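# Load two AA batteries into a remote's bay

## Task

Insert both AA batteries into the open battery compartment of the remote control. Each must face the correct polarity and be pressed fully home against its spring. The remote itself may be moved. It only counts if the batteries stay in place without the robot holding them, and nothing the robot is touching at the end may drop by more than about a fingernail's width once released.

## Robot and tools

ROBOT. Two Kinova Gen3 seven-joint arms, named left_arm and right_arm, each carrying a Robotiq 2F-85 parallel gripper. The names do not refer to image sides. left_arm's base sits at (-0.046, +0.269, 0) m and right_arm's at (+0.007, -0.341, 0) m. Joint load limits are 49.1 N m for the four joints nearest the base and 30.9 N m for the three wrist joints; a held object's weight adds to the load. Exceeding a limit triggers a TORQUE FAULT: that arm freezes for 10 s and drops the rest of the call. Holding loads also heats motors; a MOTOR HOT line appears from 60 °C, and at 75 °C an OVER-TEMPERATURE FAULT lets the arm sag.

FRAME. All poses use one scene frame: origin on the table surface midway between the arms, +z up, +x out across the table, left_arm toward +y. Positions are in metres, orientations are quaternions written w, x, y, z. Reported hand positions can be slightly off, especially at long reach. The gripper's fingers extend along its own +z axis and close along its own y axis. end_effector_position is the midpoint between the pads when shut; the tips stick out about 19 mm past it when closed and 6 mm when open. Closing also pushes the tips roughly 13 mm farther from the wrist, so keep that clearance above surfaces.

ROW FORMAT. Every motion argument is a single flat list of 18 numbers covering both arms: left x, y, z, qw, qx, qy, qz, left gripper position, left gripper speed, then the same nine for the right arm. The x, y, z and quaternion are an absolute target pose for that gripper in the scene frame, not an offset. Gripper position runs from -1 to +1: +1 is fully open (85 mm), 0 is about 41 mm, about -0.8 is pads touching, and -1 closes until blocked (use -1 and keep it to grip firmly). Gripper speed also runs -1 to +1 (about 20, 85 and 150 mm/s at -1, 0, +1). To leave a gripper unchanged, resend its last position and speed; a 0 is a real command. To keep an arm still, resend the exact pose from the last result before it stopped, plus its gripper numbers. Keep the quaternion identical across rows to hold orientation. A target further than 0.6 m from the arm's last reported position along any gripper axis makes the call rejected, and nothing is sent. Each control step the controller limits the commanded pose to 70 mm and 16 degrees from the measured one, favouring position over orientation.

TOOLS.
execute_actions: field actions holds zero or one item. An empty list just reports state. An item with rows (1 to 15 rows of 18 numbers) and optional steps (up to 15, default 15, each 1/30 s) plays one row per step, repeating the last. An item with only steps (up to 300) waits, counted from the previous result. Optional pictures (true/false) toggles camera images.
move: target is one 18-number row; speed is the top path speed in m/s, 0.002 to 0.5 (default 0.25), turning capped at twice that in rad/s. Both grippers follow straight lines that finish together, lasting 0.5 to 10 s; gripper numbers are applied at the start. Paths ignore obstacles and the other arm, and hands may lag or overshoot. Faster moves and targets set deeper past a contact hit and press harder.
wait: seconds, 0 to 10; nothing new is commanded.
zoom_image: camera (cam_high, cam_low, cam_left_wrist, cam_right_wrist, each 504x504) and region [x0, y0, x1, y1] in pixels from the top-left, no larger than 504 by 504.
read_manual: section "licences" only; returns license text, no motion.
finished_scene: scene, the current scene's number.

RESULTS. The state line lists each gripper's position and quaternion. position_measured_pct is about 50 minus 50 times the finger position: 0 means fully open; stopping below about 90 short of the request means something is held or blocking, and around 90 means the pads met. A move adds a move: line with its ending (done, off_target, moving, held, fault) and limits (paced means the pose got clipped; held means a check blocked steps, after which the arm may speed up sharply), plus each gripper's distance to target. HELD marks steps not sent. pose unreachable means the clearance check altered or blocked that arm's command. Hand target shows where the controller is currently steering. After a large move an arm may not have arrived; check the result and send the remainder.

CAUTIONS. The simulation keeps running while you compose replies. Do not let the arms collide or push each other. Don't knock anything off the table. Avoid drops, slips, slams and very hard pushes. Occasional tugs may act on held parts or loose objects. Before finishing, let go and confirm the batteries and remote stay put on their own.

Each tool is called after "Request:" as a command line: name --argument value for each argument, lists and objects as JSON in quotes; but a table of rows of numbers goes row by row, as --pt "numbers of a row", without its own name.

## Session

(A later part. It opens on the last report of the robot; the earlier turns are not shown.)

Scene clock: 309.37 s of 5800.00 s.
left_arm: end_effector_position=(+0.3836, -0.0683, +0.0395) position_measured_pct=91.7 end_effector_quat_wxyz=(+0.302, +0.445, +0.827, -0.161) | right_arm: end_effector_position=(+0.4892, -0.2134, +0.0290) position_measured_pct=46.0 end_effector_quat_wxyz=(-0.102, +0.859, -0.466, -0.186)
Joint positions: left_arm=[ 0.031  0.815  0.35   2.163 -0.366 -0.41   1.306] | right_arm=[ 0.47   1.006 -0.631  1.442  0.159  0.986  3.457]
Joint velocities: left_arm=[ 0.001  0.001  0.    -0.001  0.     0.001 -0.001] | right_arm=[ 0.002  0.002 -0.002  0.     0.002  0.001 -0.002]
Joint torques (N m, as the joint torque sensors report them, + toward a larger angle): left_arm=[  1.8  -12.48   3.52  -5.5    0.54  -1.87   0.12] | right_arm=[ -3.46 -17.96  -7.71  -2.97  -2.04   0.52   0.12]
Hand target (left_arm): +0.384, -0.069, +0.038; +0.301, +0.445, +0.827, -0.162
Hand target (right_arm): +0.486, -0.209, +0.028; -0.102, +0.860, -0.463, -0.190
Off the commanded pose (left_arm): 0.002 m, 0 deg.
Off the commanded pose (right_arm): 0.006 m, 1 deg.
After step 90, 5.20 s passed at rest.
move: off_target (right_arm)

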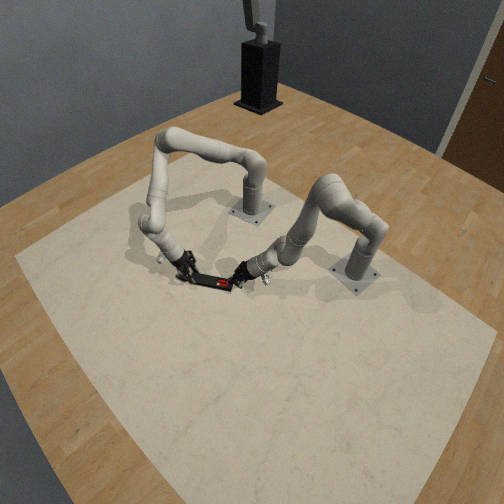

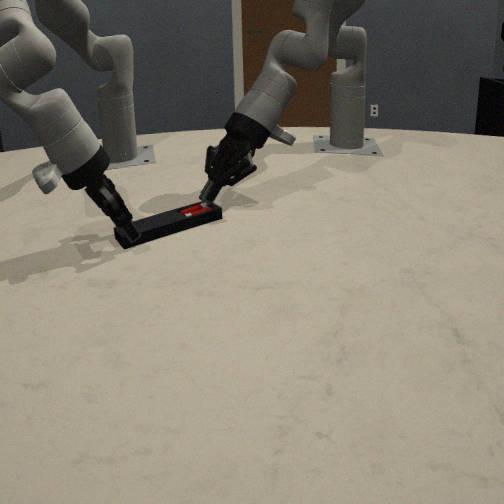

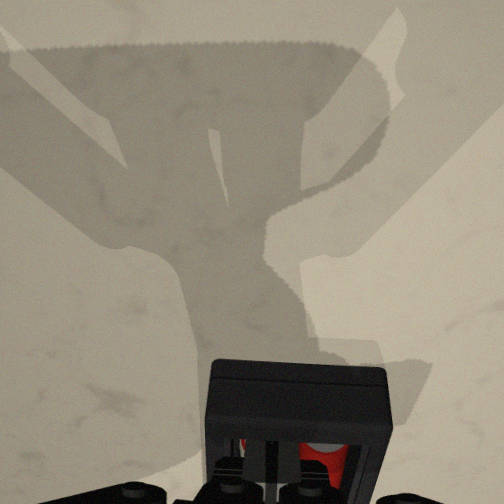

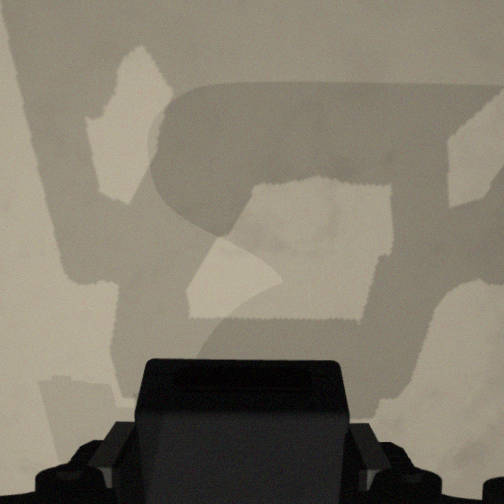

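Request:
move --target '[0.375,-0.055,0.085,0.301,0.445,0.827,-0.162,-1,0,0.489,-0.213,0.029,-0.102,0.859,-0.465,-0.187,-1,0]' --speed 0.04

Request:
zoom_image --camera "cam_low" --region '[150,160,250,240]'

Scene clock: 318.67 s of 5800.00 s.
left_arm: end_effector_position=(+0.3749, -0.0553, +0.0849) position_measured_pct=91.7 end_effector_quat_wxyz=(+0.301, +0.445, +0.827, -0.162) | right_arm: end_effector_position=(+0.4892, -0.2131, +0.0290) position_measured_pct=46.0 end_effector_quat_wxyz=(-0.102, +0.859, -0.465, -0.187)
Joint positions: left_arm=[-0.061  0.691  0.441  2.202 -0.406 -0.307  1.355] | right_arm=[ 0.47   1.008 -0.632  1.44   0.159  0.989  3.459]
Joint velocities: left_arm=[-0.007 -0.005  0.002 -0.    -0.002  0.002  0.002] | right_arm=[ 0.001 -0.001 -0.    -0.    -0.    -0.001 -0.   ]
Joint torques (N m, as the joint torque sensors report them, + toward a larger angle): left_arm=[  0.15 -14.58   3.17  -3.88   0.58  -1.7    0.05] | right_arm=[ -0.18 -20.35  -5.07  -5.38  -0.61   0.54  -0.19]
Hand target (left_arm): +0.375, -0.055, +0.085; +0.301, +0.445, +0.828, -0.162
Hand target (right_arm): +0.489, -0.213, +0.029; -0.102, +0.859, -0.465, -0.187
Off the commanded pose (left_arm): 0.000 m, 0 deg.
Off the commanded pose (right_arm): 0.000 m, 0 deg.
After step 90, 4.80 s passed at rest.
move: done

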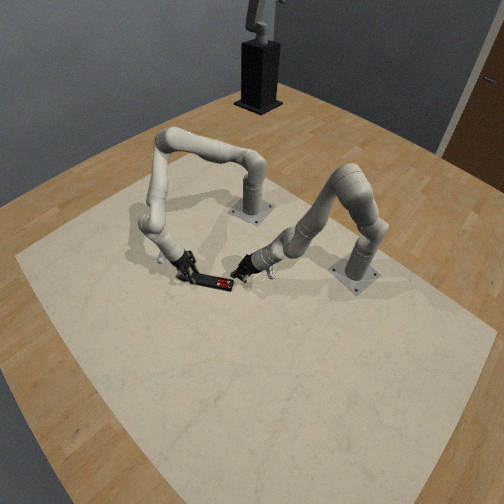

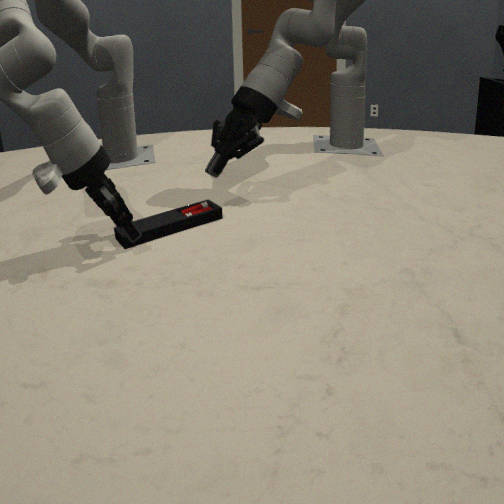

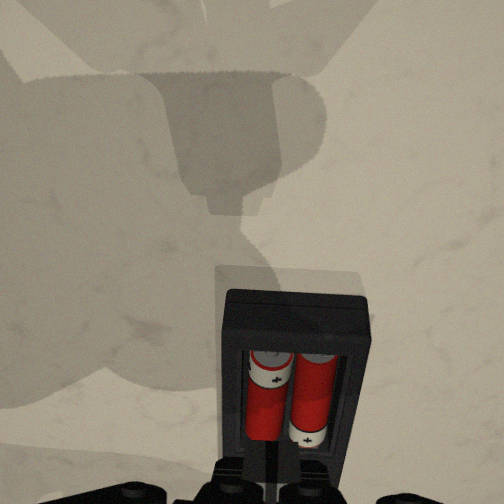

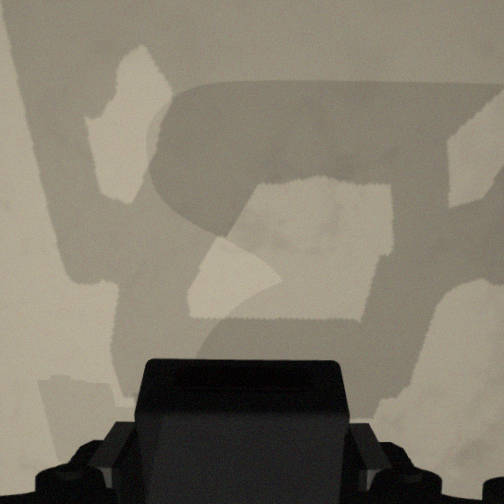

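Region (150, 160, 250, 240) of cam_low's 504x504 image, scaled by 5.040, with more detail than that image has; it fills the top 403 rows of this view, and the rest is white.

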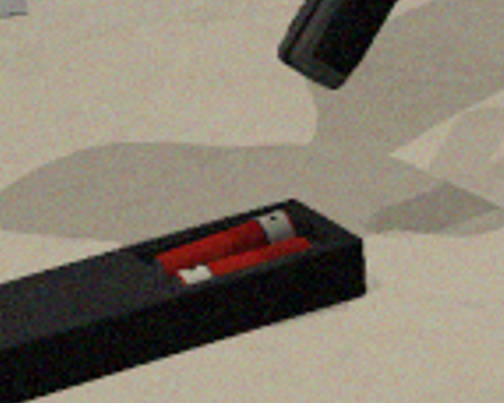

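Request:
zoom_image --camera "cam_left_wrist" --region '[200,270,400,470]'

Region (200, 270, 400, 470) of cam_left_wrist's 504x504 image, scaled by 2.520.

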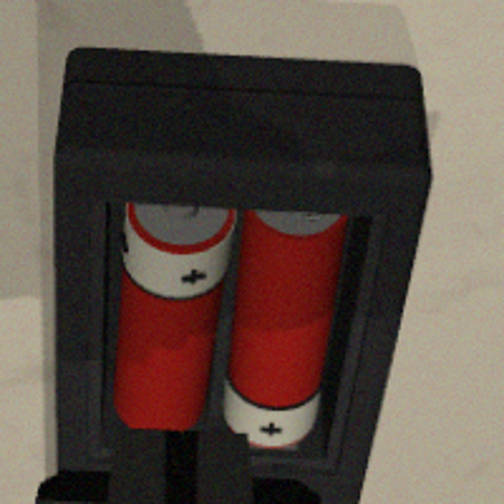

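Request:
move --target '[0.383,-0.0747,0.048,0.301,0.445,0.827,-0.162,-1,0,0.489,-0.213,0.029,-0.102,0.859,-0.465,-0.187,-1,0]' --speed 0.04

Request:
move --target '[0.384,-0.0765,0.035,0.301,0.445,0.827,-0.162,-1,0,0.489,-0.213,0.029,-0.102,0.859,-0.465,-0.187,-1,0]' --speed 0.01

Request:
move --target '[0.378,-0.066,0.085,0.301,0.445,0.827,-0.162,-1,0,0.489,-0.213,0.029,-0.102,0.859,-0.465,-0.187,-1,0]' --speed 0.04

Request:
zoom_image --camera "cam_left_wrist" --region '[200,270,400,470]'

Scene clock: 345.00 s of 5800.00 s.
left_arm: end_effector_position=(+0.3831, -0.0744, +0.0481) position_measured_pct=91.7 end_effector_quat_wxyz=(+0.301, +0.445, +0.828, -0.162) | right_arm: end_effector_position=(+0.4892, -0.2131, +0.0290) position_measured_pct=46.0 end_effector_quat_wxyz=(-0.102, +0.859, -0.465, -0.187)
Joint positions: left_arm=[ 0.039  0.794  0.361  2.154 -0.358 -0.382  1.319] | right_arm=[ 0.47   1.008 -0.632  1.44   0.158  0.989  3.459]
Joint velocities: left_arm=[ 0.005  0.005 -0.001 -0.002  0.001 -0.002 -0.001] | right_arm=[ 0.001  0.001 -0.    -0.     0.     0.001  0.   ]
Joint torques (N m, as the joint torque sensors report them, + toward a larger angle): left_arm=[ -0.01 -15.92   3.36  -2.95   0.43  -1.8    0.26] | right_arm=[ -0.38 -20.51  -5.    -5.36  -0.61   0.67  -0.05]
Hand target (left_arm): +0.383, -0.075, +0.048; +0.301, +0.445, +0.827, -0.162
Hand target (right_arm): +0.489, -0.213, +0.029; -0.102, +0.859, -0.465, -0.187
Off the commanded pose (left_arm): 0.000 m, 0 deg.
Off the commanded pose (right_arm): 0.000 m, 0 deg.
After step 90, 21.97 s passed at rest.
move: done

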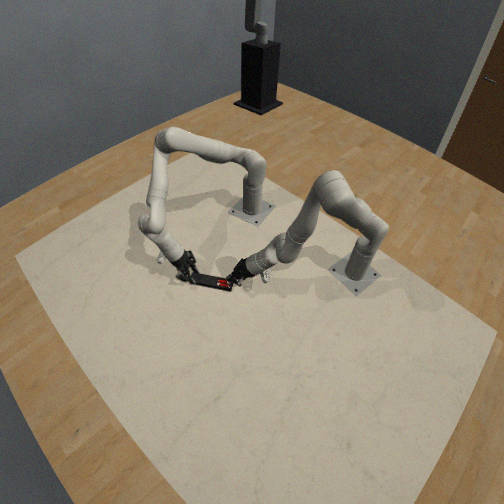

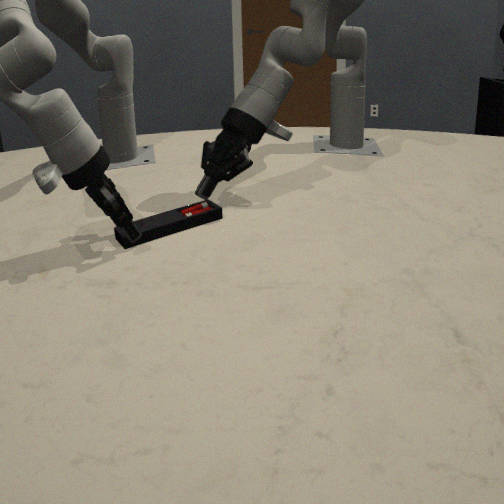

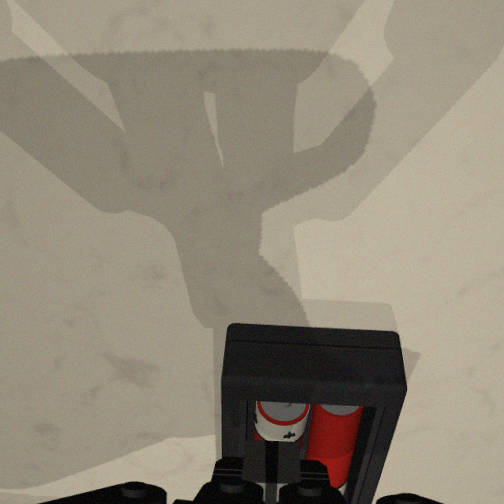

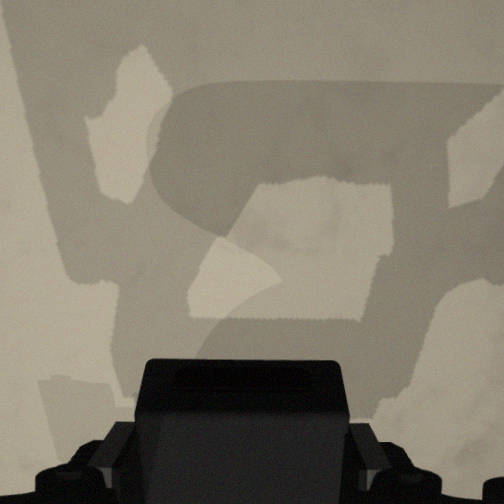

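Scene clock: 346.57 s of 5800.00 s.
left_arm: end_effector_position=(+0.3870, -0.0789, +0.0413) position_measured_pct=91.7 end_effector_quat_wxyz=(+0.308, +0.446, +0.825, -0.162) | right_arm: end_effector_position=(+0.4893, -0.2134, +0.0290) position_measured_pct=46.0 end_effector_quat_wxyz=(-0.102, +0.859, -0.466, -0.187)
Joint positions: left_arm=[ 0.056  0.819  0.344  2.146 -0.353 -0.417  1.309] | right_arm=[ 0.471  1.008 -0.632  1.44   0.158  0.989  3.459]
Joint velocities: left_arm=[ 0.002  0.    -0.002  0.    -0.001 -0.002 -0.001] | right_arm=[ 0.     0.002 -0.     0.     0.    -0.001  0.   ]
Joint torques (N m, as the joint torque sensors report them, + toward a larger angle): left_arm=[ 0.61 -9.16  0.86 -2.01  0.74  0.41  0.16] | right_arm=[ -0.24 -20.29  -5.64  -5.54  -0.96   0.44   0.09]
Hand target (left_arm): +0.384, -0.076, +0.035; +0.301, +0.445, +0.827, -0.162
Hand target (right_arm): +0.489, -0.213, +0.029; -0.102, +0.859, -0.465, -0.187
Off the commanded pose (left_arm): 0.007 m, 1 deg.
Off the commanded pose (right_arm): 0.001 m, 0 deg.
move: off_target (left_arm)

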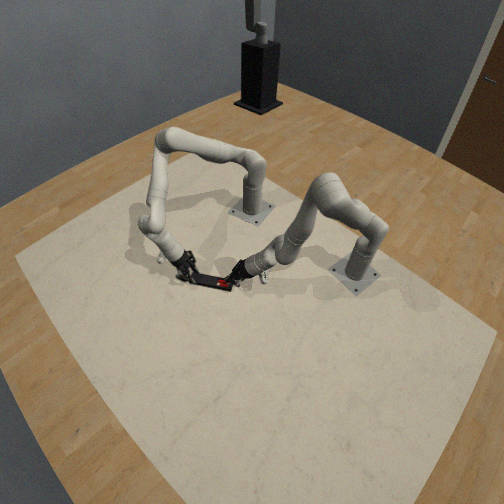

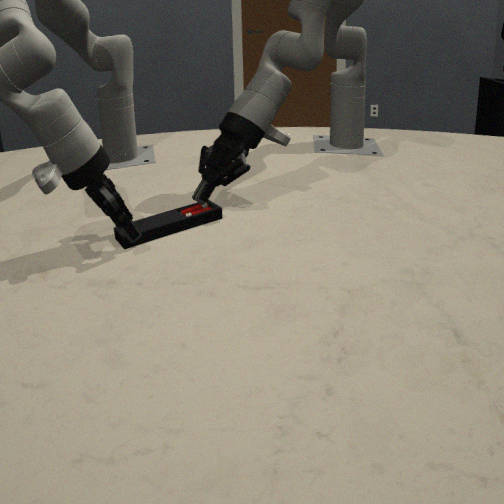

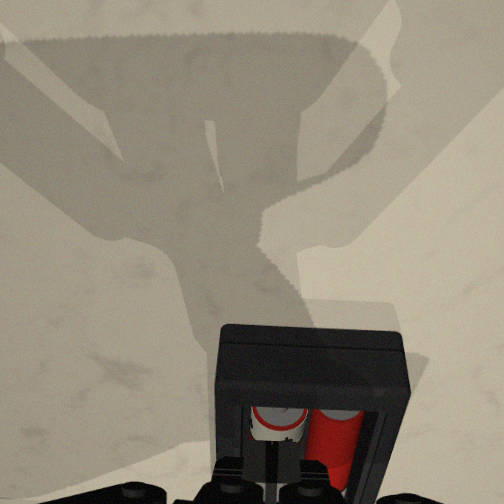

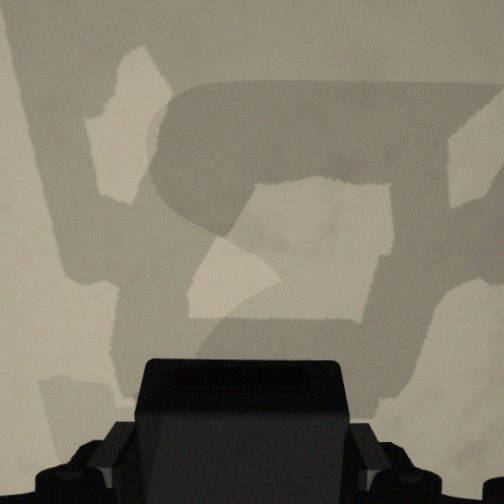

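Scene clock: 348.03 s of 5800.00 s.
left_arm: end_effector_position=(+0.3779, -0.0663, +0.0848) position_measured_pct=91.7 end_effector_quat_wxyz=(+0.301, +0.445, +0.827, -0.162) | right_arm: end_effector_position=(+0.4892, -0.2132, +0.0290) position_measured_pct=46.0 end_effector_quat_wxyz=(-0.102, +0.859, -0.465, -0.187)
Joint positions: left_arm=[-0.028  0.696  0.432  2.177 -0.388 -0.295  1.359] | right_arm=[ 0.47   1.008 -0.632  1.44   0.159  0.989  3.459]
Joint velocities: left_arm=[-0.008 -0.006  0.003  0.    -0.003  0.003  0.002] | right_arm=[-0.     0.001 -0.     0.     0.    -0.     0.   ]
Joint torques (N m, as the joint torque sensors report them, + toward a larger angle): left_arm=[  0.12 -14.85   2.86  -3.94   0.46  -1.59   0.18] | right_arm=[ -0.53 -20.45  -5.11  -5.21  -0.65   0.39  -0.16]
Hand target (left_arm): +0.378, -0.066, +0.085; +0.301, +0.445, +0.828, -0.162
Hand target (right_arm): +0.489, -0.213, +0.029; -0.102, +0.859, -0.465, -0.187
Off the commanded pose (left_arm): 0.000 m, 0 deg.
Off the commanded pose (right_arm): 0.000 m, 0 deg.
move: done

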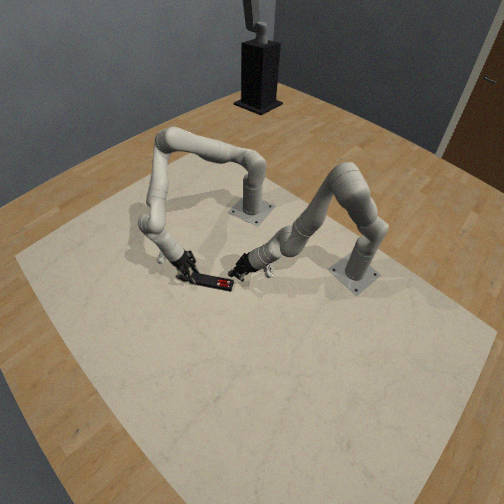

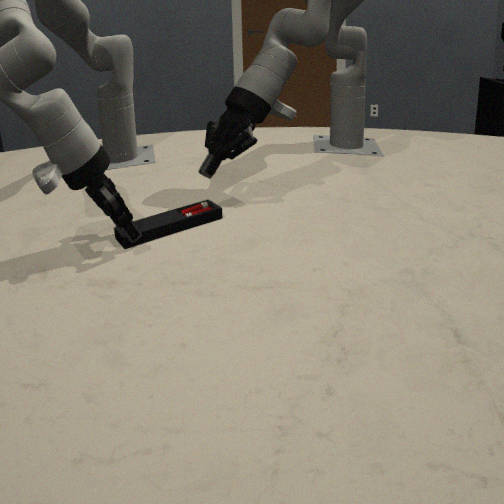

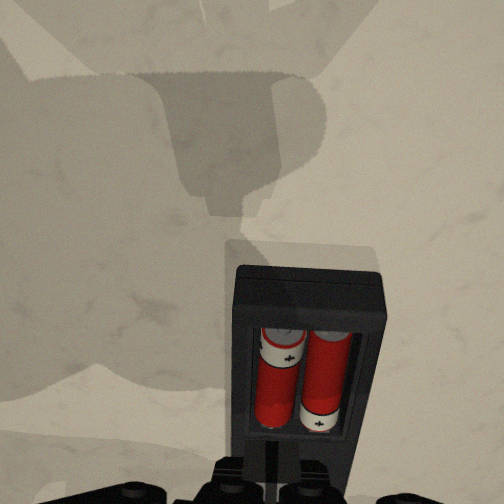

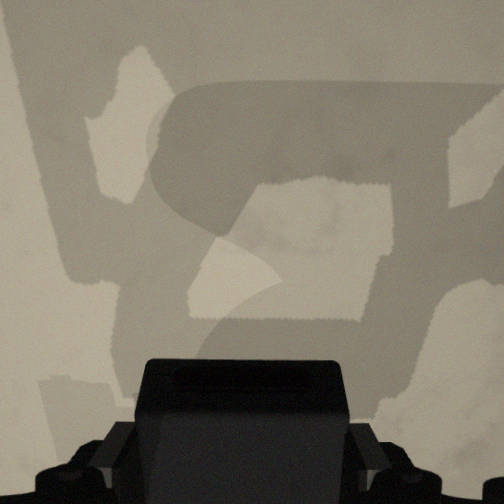

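Region (200, 270, 400, 470) of cam_left_wrist's 504x504 image, scaled by 2.520.

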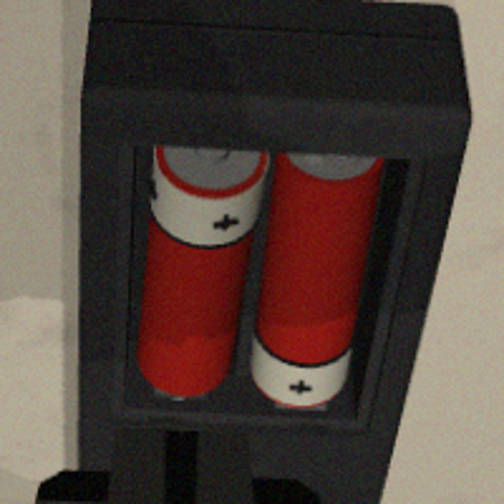

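Request:
move --target '[0.376,-0.062,0.046,0.301,0.445,0.827,-0.162,-1,0,0.489,-0.213,0.029,-0.102,0.859,-0.465,-0.187,-1,0]' --speed 0.04

Request:
move --target '[0.376,-0.062,0.037,0.301,0.445,0.827,-0.162,-1,0,0.489,-0.213,0.029,-0.102,0.859,-0.465,-0.187,-1,0]' --speed 0.01

Request:
zoom_image --camera "cam_low" --region '[170,170,240,226]'

Request:
move --target '[0.3845,-0.075,0.036,0.301,0.445,0.827,-0.162,-1,0,0.489,-0.213,0.029,-0.102,0.859,-0.465,-0.187,-1,0]' --speed 0.01

Request:
zoom_image --camera "cam_low" --region '[170,170,240,226]'

Scene clock: 365.83 s of 5800.00 s.
left_arm: end_effector_position=(+0.3760, -0.0619, +0.0462) position_measured_pct=91.7 end_effector_quat_wxyz=(+0.301, +0.445, +0.827, -0.162) | right_arm: end_effector_position=(+0.4892, -0.2132, +0.0290) position_measured_pct=46.0 end_effector_quat_wxyz=(-0.102, +0.859, -0.465, -0.187)
Joint positions: left_arm=[ 0.016  0.791  0.356  2.194 -0.374 -0.415  1.312] | right_arm=[ 0.47   1.008 -0.632  1.44   0.158  0.989  3.459]
Joint velocities: left_arm=[ 0.003  0.005 -0.001  0.001  0.004 -0.003 -0.002] | right_arm=[-0.001  0.     0.001  0.    -0.001  0.    -0.   ]
Joint torques (N m, as the joint torque sensors report them, + toward a larger angle): left_arm=[ -0.36 -15.69   2.97  -2.75   0.29  -1.52   0.08] | right_arm=[ -0.05 -20.51  -4.8   -5.19  -0.8    0.41  -0.21]
Hand target (left_arm): +0.376, -0.062, +0.046; +0.301, +0.445, +0.827, -0.162
Hand target (right_arm): +0.489, -0.213, +0.029; -0.102, +0.859, -0.465, -0.187
Off the commanded pose (left_arm): 0.000 m, 0 deg.
Off the commanded pose (right_arm): 0.000 m, 0 deg.
After step 90, 13.53 s passed at rest.
move: done

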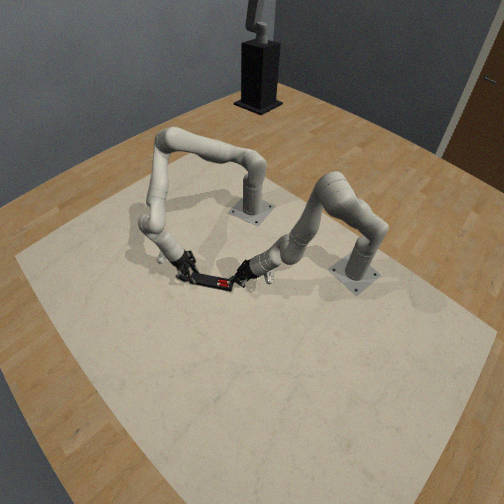

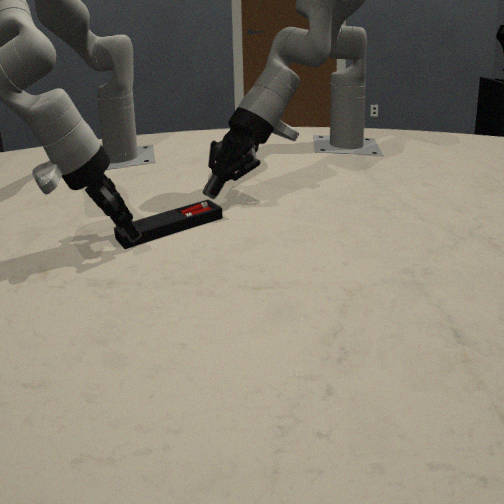

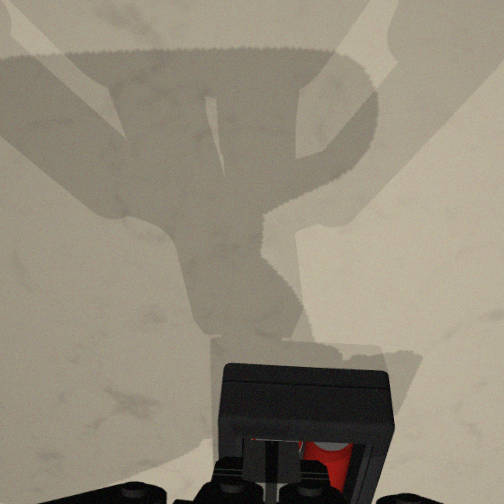

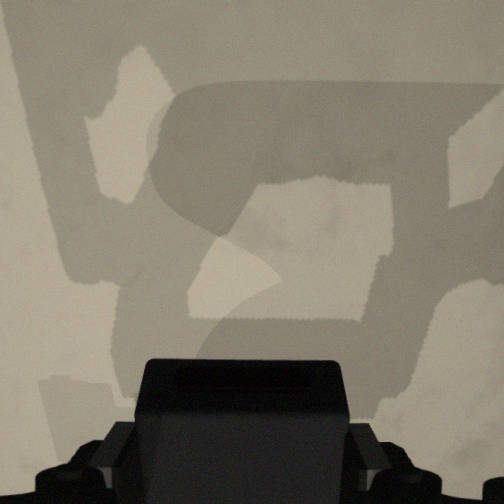

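Scene clock: 366.97 s of 5800.00 s.
left_arm: end_effector_position=(+0.3772, -0.0632, +0.0397) position_measured_pct=91.7 end_effector_quat_wxyz=(+0.304, +0.446, +0.826, -0.162) | right_arm: end_effector_position=(+0.4891, -0.2132, +0.0290) position_measured_pct=46.0 end_effector_quat_wxyz=(-0.102, +0.859, -0.465, -0.187)
Joint positions: left_arm=[ 0.026  0.812  0.344  2.193 -0.372 -0.442  1.302] | right_arm=[ 0.47   1.008 -0.632  1.44   0.158  0.989  3.459]
Joint velocities: left_arm=[ 0.001  0.    -0.002 -0.001  0.002 -0.002  0.002] | right_arm=[ 0.001  0.001 -0.    -0.     0.     0.001  0.   ]
Joint torques (N m, as the joint torque sensors report them, + toward a larger angle): left_arm=[  0.22 -12.8    2.29  -2.33   0.5   -0.83   0.11] | right_arm=[ -0.16 -20.22  -5.27  -5.26  -0.88   0.46  -0.02]
Hand target (left_arm): +0.376, -0.062, +0.037; +0.301, +0.445, +0.827, -0.162
Hand target (right_arm): +0.489, -0.213, +0.029; -0.102, +0.859, -0.465, -0.187
Off the commanded pose (left_arm): 0.003 m, 0 deg.
Off the commanded pose (right_arm): 0.000 m, 0 deg.
move: done

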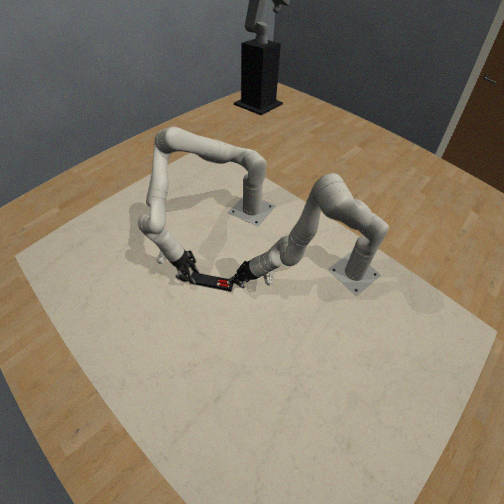

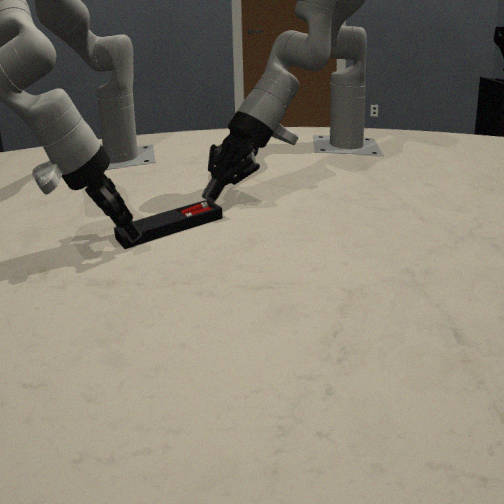

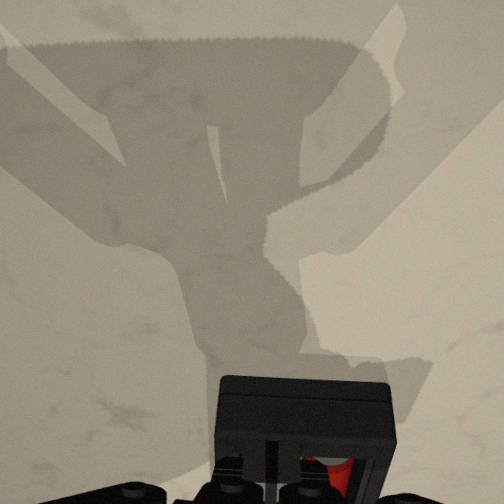

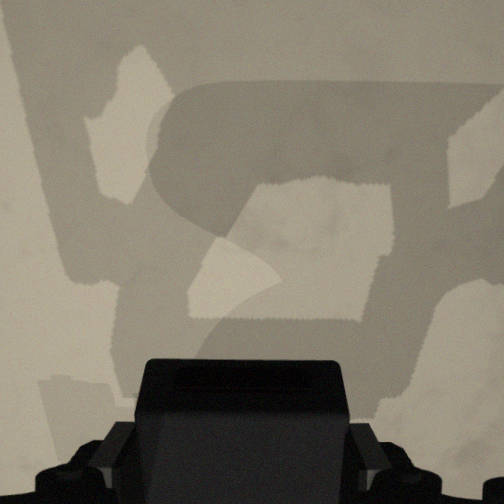

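Region (170, 170, 240, 226) of cam_low's 504x504 image, scaled by 7.200, with more detail than that image has; it fills the top 403 rows of this view, and the rest is white.

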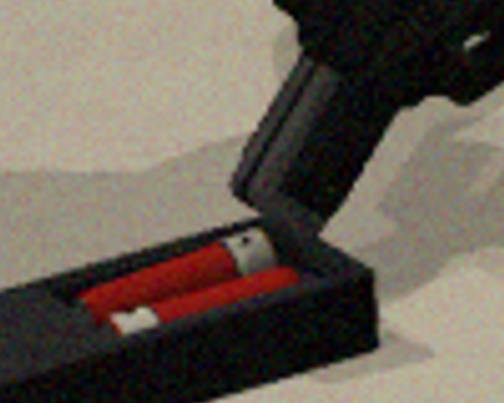

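Scene clock: 368.67 s of 5800.00 s.
left_arm: end_effector_position=(+0.3862, -0.0753, +0.0386) position_measured_pct=91.7 end_effector_quat_wxyz=(+0.304, +0.445, +0.827, -0.162) | right_arm: end_effector_position=(+0.4911, -0.2162, +0.0291) position_measured_pct=46.0 end_effector_quat_wxyz=(-0.102, +0.859, -0.467, -0.184)
Joint positions: left_arm=[ 0.05   0.822  0.344  2.148 -0.358 -0.412  1.31 ] | right_arm=[ 0.474  1.007 -0.631  1.439  0.162  0.989  3.458]
Joint velocities: left_arm=[ 0.001 -0.001 -0.001  0.     0.001  0.003  0.   ] | right_arm=[ 0.001  0.002 -0.002  0.     0.002  0.001 -0.001]
Joint torques (N m, as the joint torque sensors report them, + toward a larger angle): left_arm=[  0.7  -13.19   2.97  -3.51   0.1   -0.8   -0.01] | right_arm=[ -2.44 -19.42  -6.84  -4.02  -1.68   0.63  -0.03]
Hand target (left_arm): +0.385, -0.075, +0.036; +0.301, +0.445, +0.827, -0.162
Hand target (right_arm): +0.489, -0.213, +0.029; -0.102, +0.859, -0.465, -0.187
Off the commanded pose (left_arm): 0.003 m, 0 deg.
Off the commanded pose (right_arm): 0.004 m, 0 deg.
move: off_target (right_arm)

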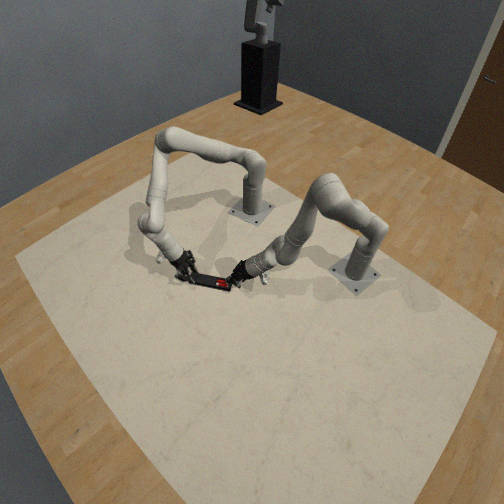

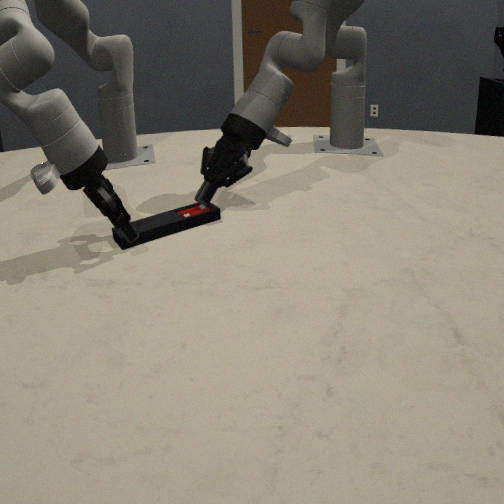

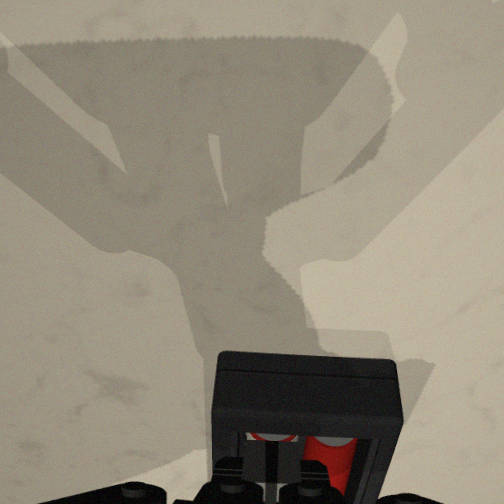

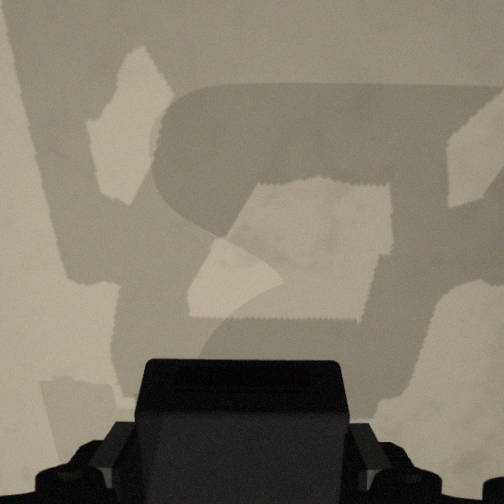

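Region (170, 170, 240, 226) of cam_low's 504x504 image, scaled by 7.200, with more detail than that image has; it fills the top 403 rows of this view, and the rest is white.

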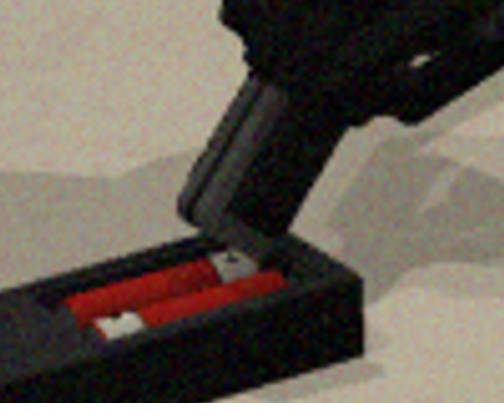

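Request:
move --target '[0.378,-0.066,0.085,0.301,0.445,0.827,-0.162,-1,0,0.491,-0.216,0.029,-0.102,0.859,-0.467,-0.184,-1,0]' --speed 0.04

Request:
zoom_image --camera "cam_left_wrist" --region '[200,270,400,470]'

Request:
zoom_image --camera "cam_low" --region '[170,170,240,226]'

Scene clock: 377.20 s of 5800.00 s.
left_arm: end_effector_position=(+0.3779, -0.0663, +0.0848) position_measured_pct=91.7 end_effector_quat_wxyz=(+0.301, +0.445, +0.827, -0.162) | right_arm: end_effector_position=(+0.4911, -0.2162, +0.0292) position_measured_pct=46.0 end_effector_quat_wxyz=(-0.102, +0.859, -0.467, -0.184)
Joint positions: left_arm=[-0.028  0.696  0.431  2.177 -0.388 -0.295  1.36 ] | right_arm=[ 0.474  1.006 -0.631  1.44   0.162  0.987  3.458]
Joint velocities: left_arm=[-0.007 -0.005  0.002 -0.001 -0.     0.004 -0.   ] | right_arm=[ 0.    -0.001  0.     0.    -0.001 -0.001  0.001]
Joint torques (N m, as the joint torque sensors report them, + toward a larger angle): left_arm=[  0.17 -15.19   3.33  -4.     0.79  -1.58   0.06] | right_arm=[ -0.57 -20.15  -4.85  -5.53  -0.73   0.22  -0.22]
Hand target (left_arm): +0.378, -0.066, +0.085; +0.301, +0.445, +0.828, -0.162
Hand target (right_arm): +0.491, -0.216, +0.029; -0.102, +0.859, -0.467, -0.184
Off the commanded pose (left_arm): 0.000 m, 0 deg.
Off the commanded pose (right_arm): 0.000 m, 0 deg.
After step 90, 4.03 s passed at rest.
move: done

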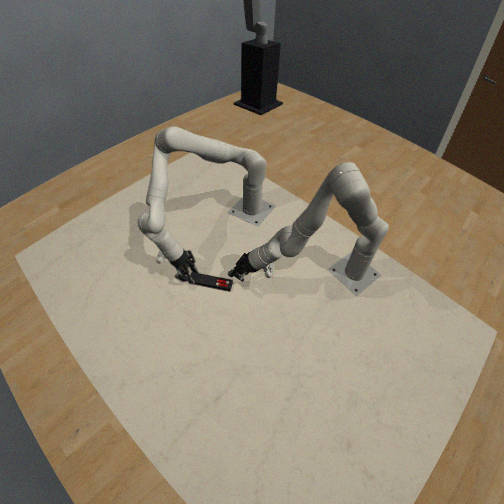

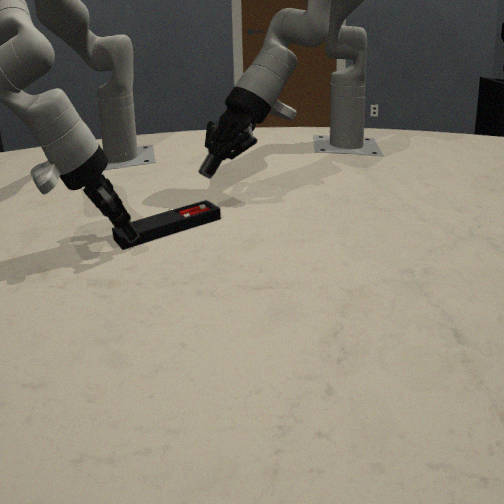

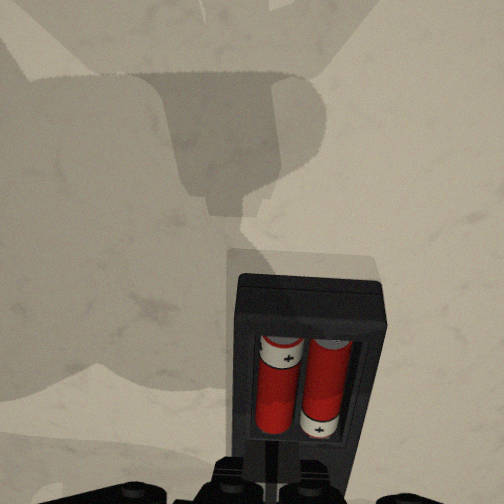

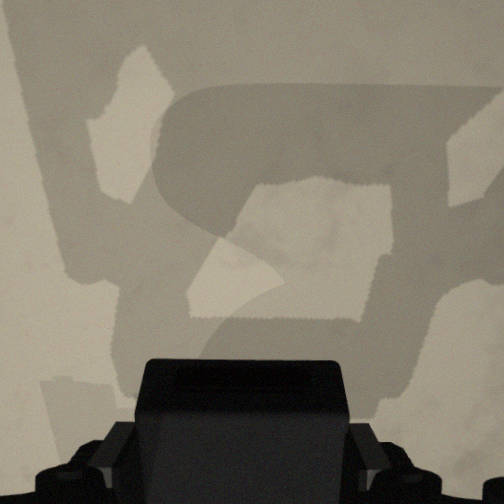

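Region (200, 270, 400, 470) of cam_left_wrist's 504x504 image, scaled by 2.520.

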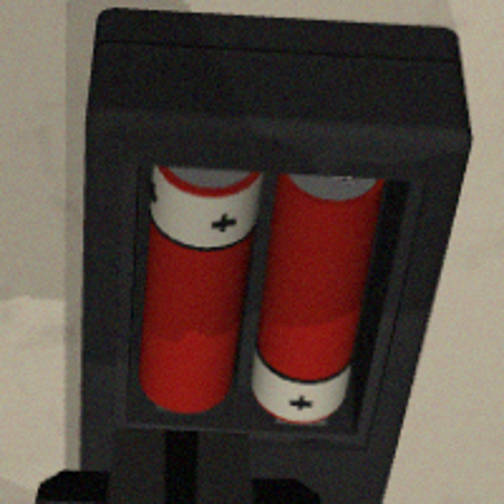

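Region (170, 170, 240, 226) of cam_low's 504x504 image, scaled by 7.200, with more detail than that image has; it fills the top 403 rows of this view, and the rest is white.

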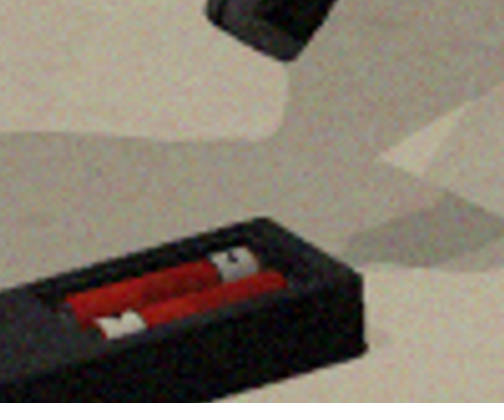

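Seated. Release.

Request:
move --target '[0.378,-0.066,0.085,0.301,0.445,0.827,-0.162,-1,0,0.491,-0.216,0.029,-0.102,0.859,-0.467,-0.184,0.4,0]'

Request:
move --target '[0.36,-0.03,0.12,0.301,0.445,0.827,-0.162,-1,0,0.491,-0.216,0.10,-0.102,0.859,-0.467,-0.184,0.4,0]' --speed 0.1

Request:
zoom_image --camera "cam_low" --region '[100,150,250,260]'

Scene clock: 385.87 s of 5800.00 s.
left_arm: end_effector_position=(+0.3780, -0.0660, +0.0850) position_measured_pct=91.7 end_effector_quat_wxyz=(+0.301, +0.445, +0.827, -0.162) | right_arm: end_effector_position=(+0.4910, -0.2160, +0.0290) position_measured_pct=29.8 end_effector_quat_wxyz=(-0.102, +0.859, -0.467, -0.184)
Joint positions: left_arm=[-0.028  0.695  0.431  2.177 -0.388 -0.295  1.36 ] | right_arm=[ 0.473  1.006 -0.631  1.44   0.162  0.987  3.458]
Joint velocities: left_arm=[-0.    -0.     0.     0.001  0.    -0.    -0.   ] | right_arm=[-0.    -0.001  0.     0.    -0.     0.     0.   ]
Joint torques (N m, as the joint torque sensors report them, + toward a larger angle): left_arm=[  0.15 -14.72   3.23  -4.45   0.32  -1.68   0.09] | right_arm=[  0.09 -20.37  -4.93  -5.92  -0.75   0.45  -0.12]
Hand target (left_arm): +0.378, -0.066, +0.085; +0.301, +0.445, +0.827, -0.162
Hand target (right_arm): +0.491, -0.216, +0.029; -0.102, +0.859, -0.467, -0.184
Off the commanded pose (left_arm): 0.000 m, 0 deg.
Off the commanded pose (right_arm): 0.000 m, 0 deg.
After step 90, 4.97 s passed at rest.
move: done

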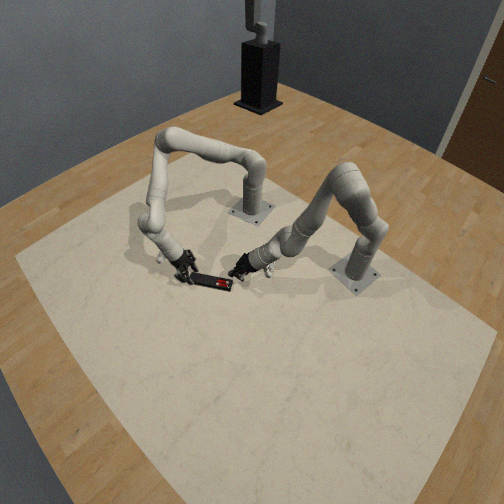

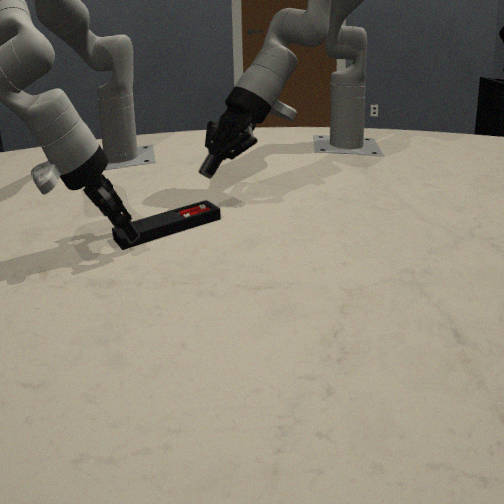

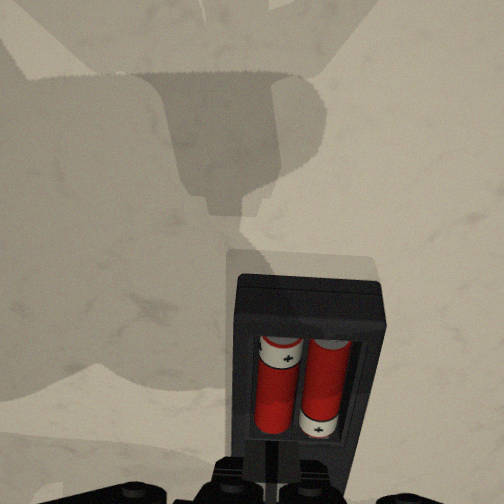

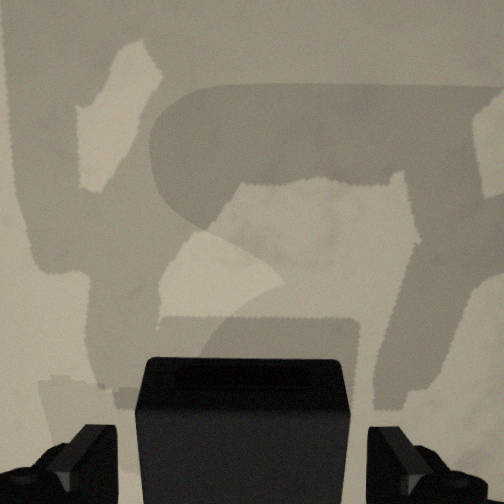

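Scene clock: 386.97 s of 5800.00 s.
left_arm: end_effector_position=(+0.3596, -0.0306, +0.1200) position_measured_pct=91.7 end_effector_quat_wxyz=(+0.301, +0.446, +0.827, -0.163) | right_arm: end_effector_position=(+0.4910, -0.2161, +0.0999) position_measured_pct=29.8 end_effector_quat_wxyz=(-0.102, +0.859, -0.467, -0.184)
Joint positions: left_arm=[-0.207  0.587  0.562  2.264 -0.473 -0.235  1.404] | right_arm=[ 0.489  0.896 -0.666  1.404  0.119  1.122  3.44 ]
Joint velocities: left_arm=[-0.014 -0.003  0.003 -0.    -0.003  0.004  0.001] | right_arm=[ 0.001 -0.001 -0.    -0.001 -0.     0.002 -0.   ]
Joint torques (N m, as the joint torque sensors report them, + toward a larger angle): left_arm=[  0.   -12.29   3.42  -4.11  -0.05  -2.     0.11] | right_arm=[ -0.19 -19.85  -4.86  -6.59  -1.05   0.49  -0.17]
Hand target (left_arm): +0.360, -0.030, +0.120; +0.301, +0.445, +0.827, -0.162
Hand target (right_arm): +0.491, -0.216, +0.100; -0.102, +0.859, -0.467, -0.184
Off the commanded pose (left_arm): 0.001 m, 0 deg.
Off the commanded pose (right_arm): 0.000 m, 0 deg.
move: done

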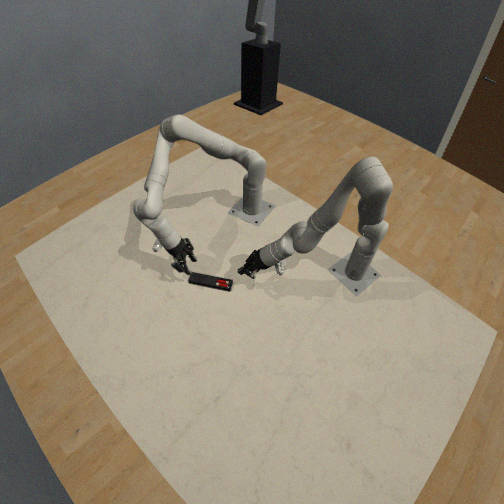

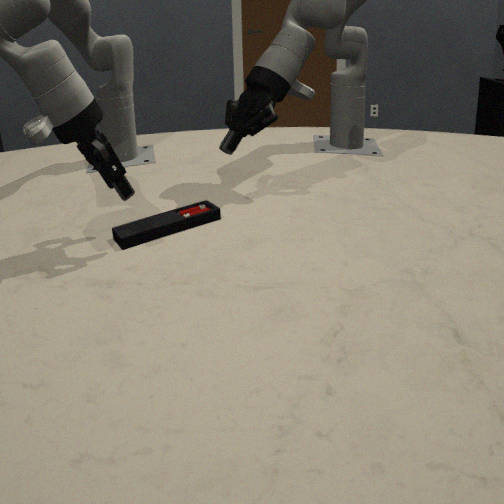

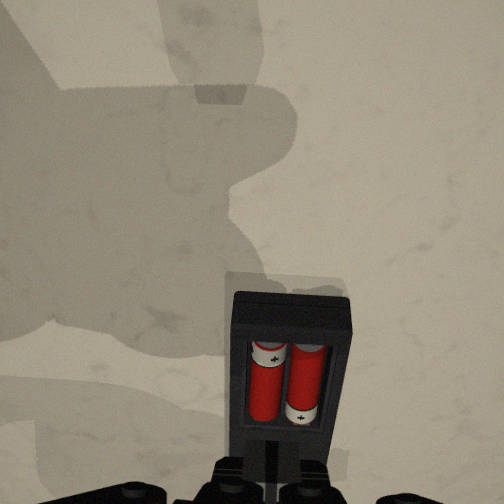

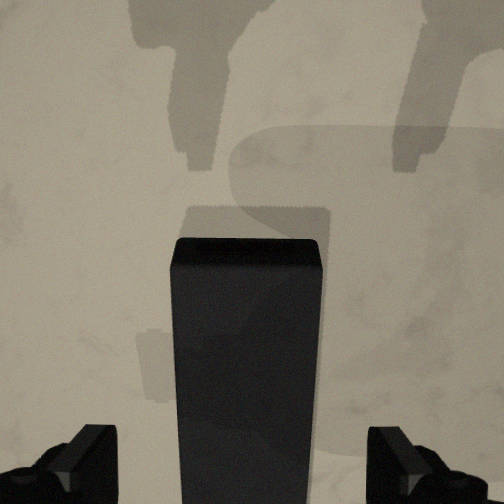

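Region (100, 150, 250, 260) of cam_low's 504x504 image, scaled by 3.360, with more detail than that image has; it fills the top 370 rows of this view, and the rest is white.

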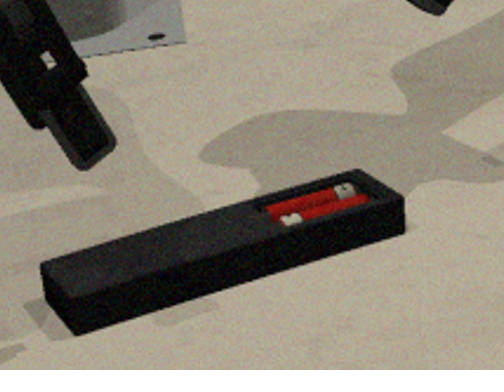

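Request:
finished_scene --scene 2

The scene is finished: the task was done.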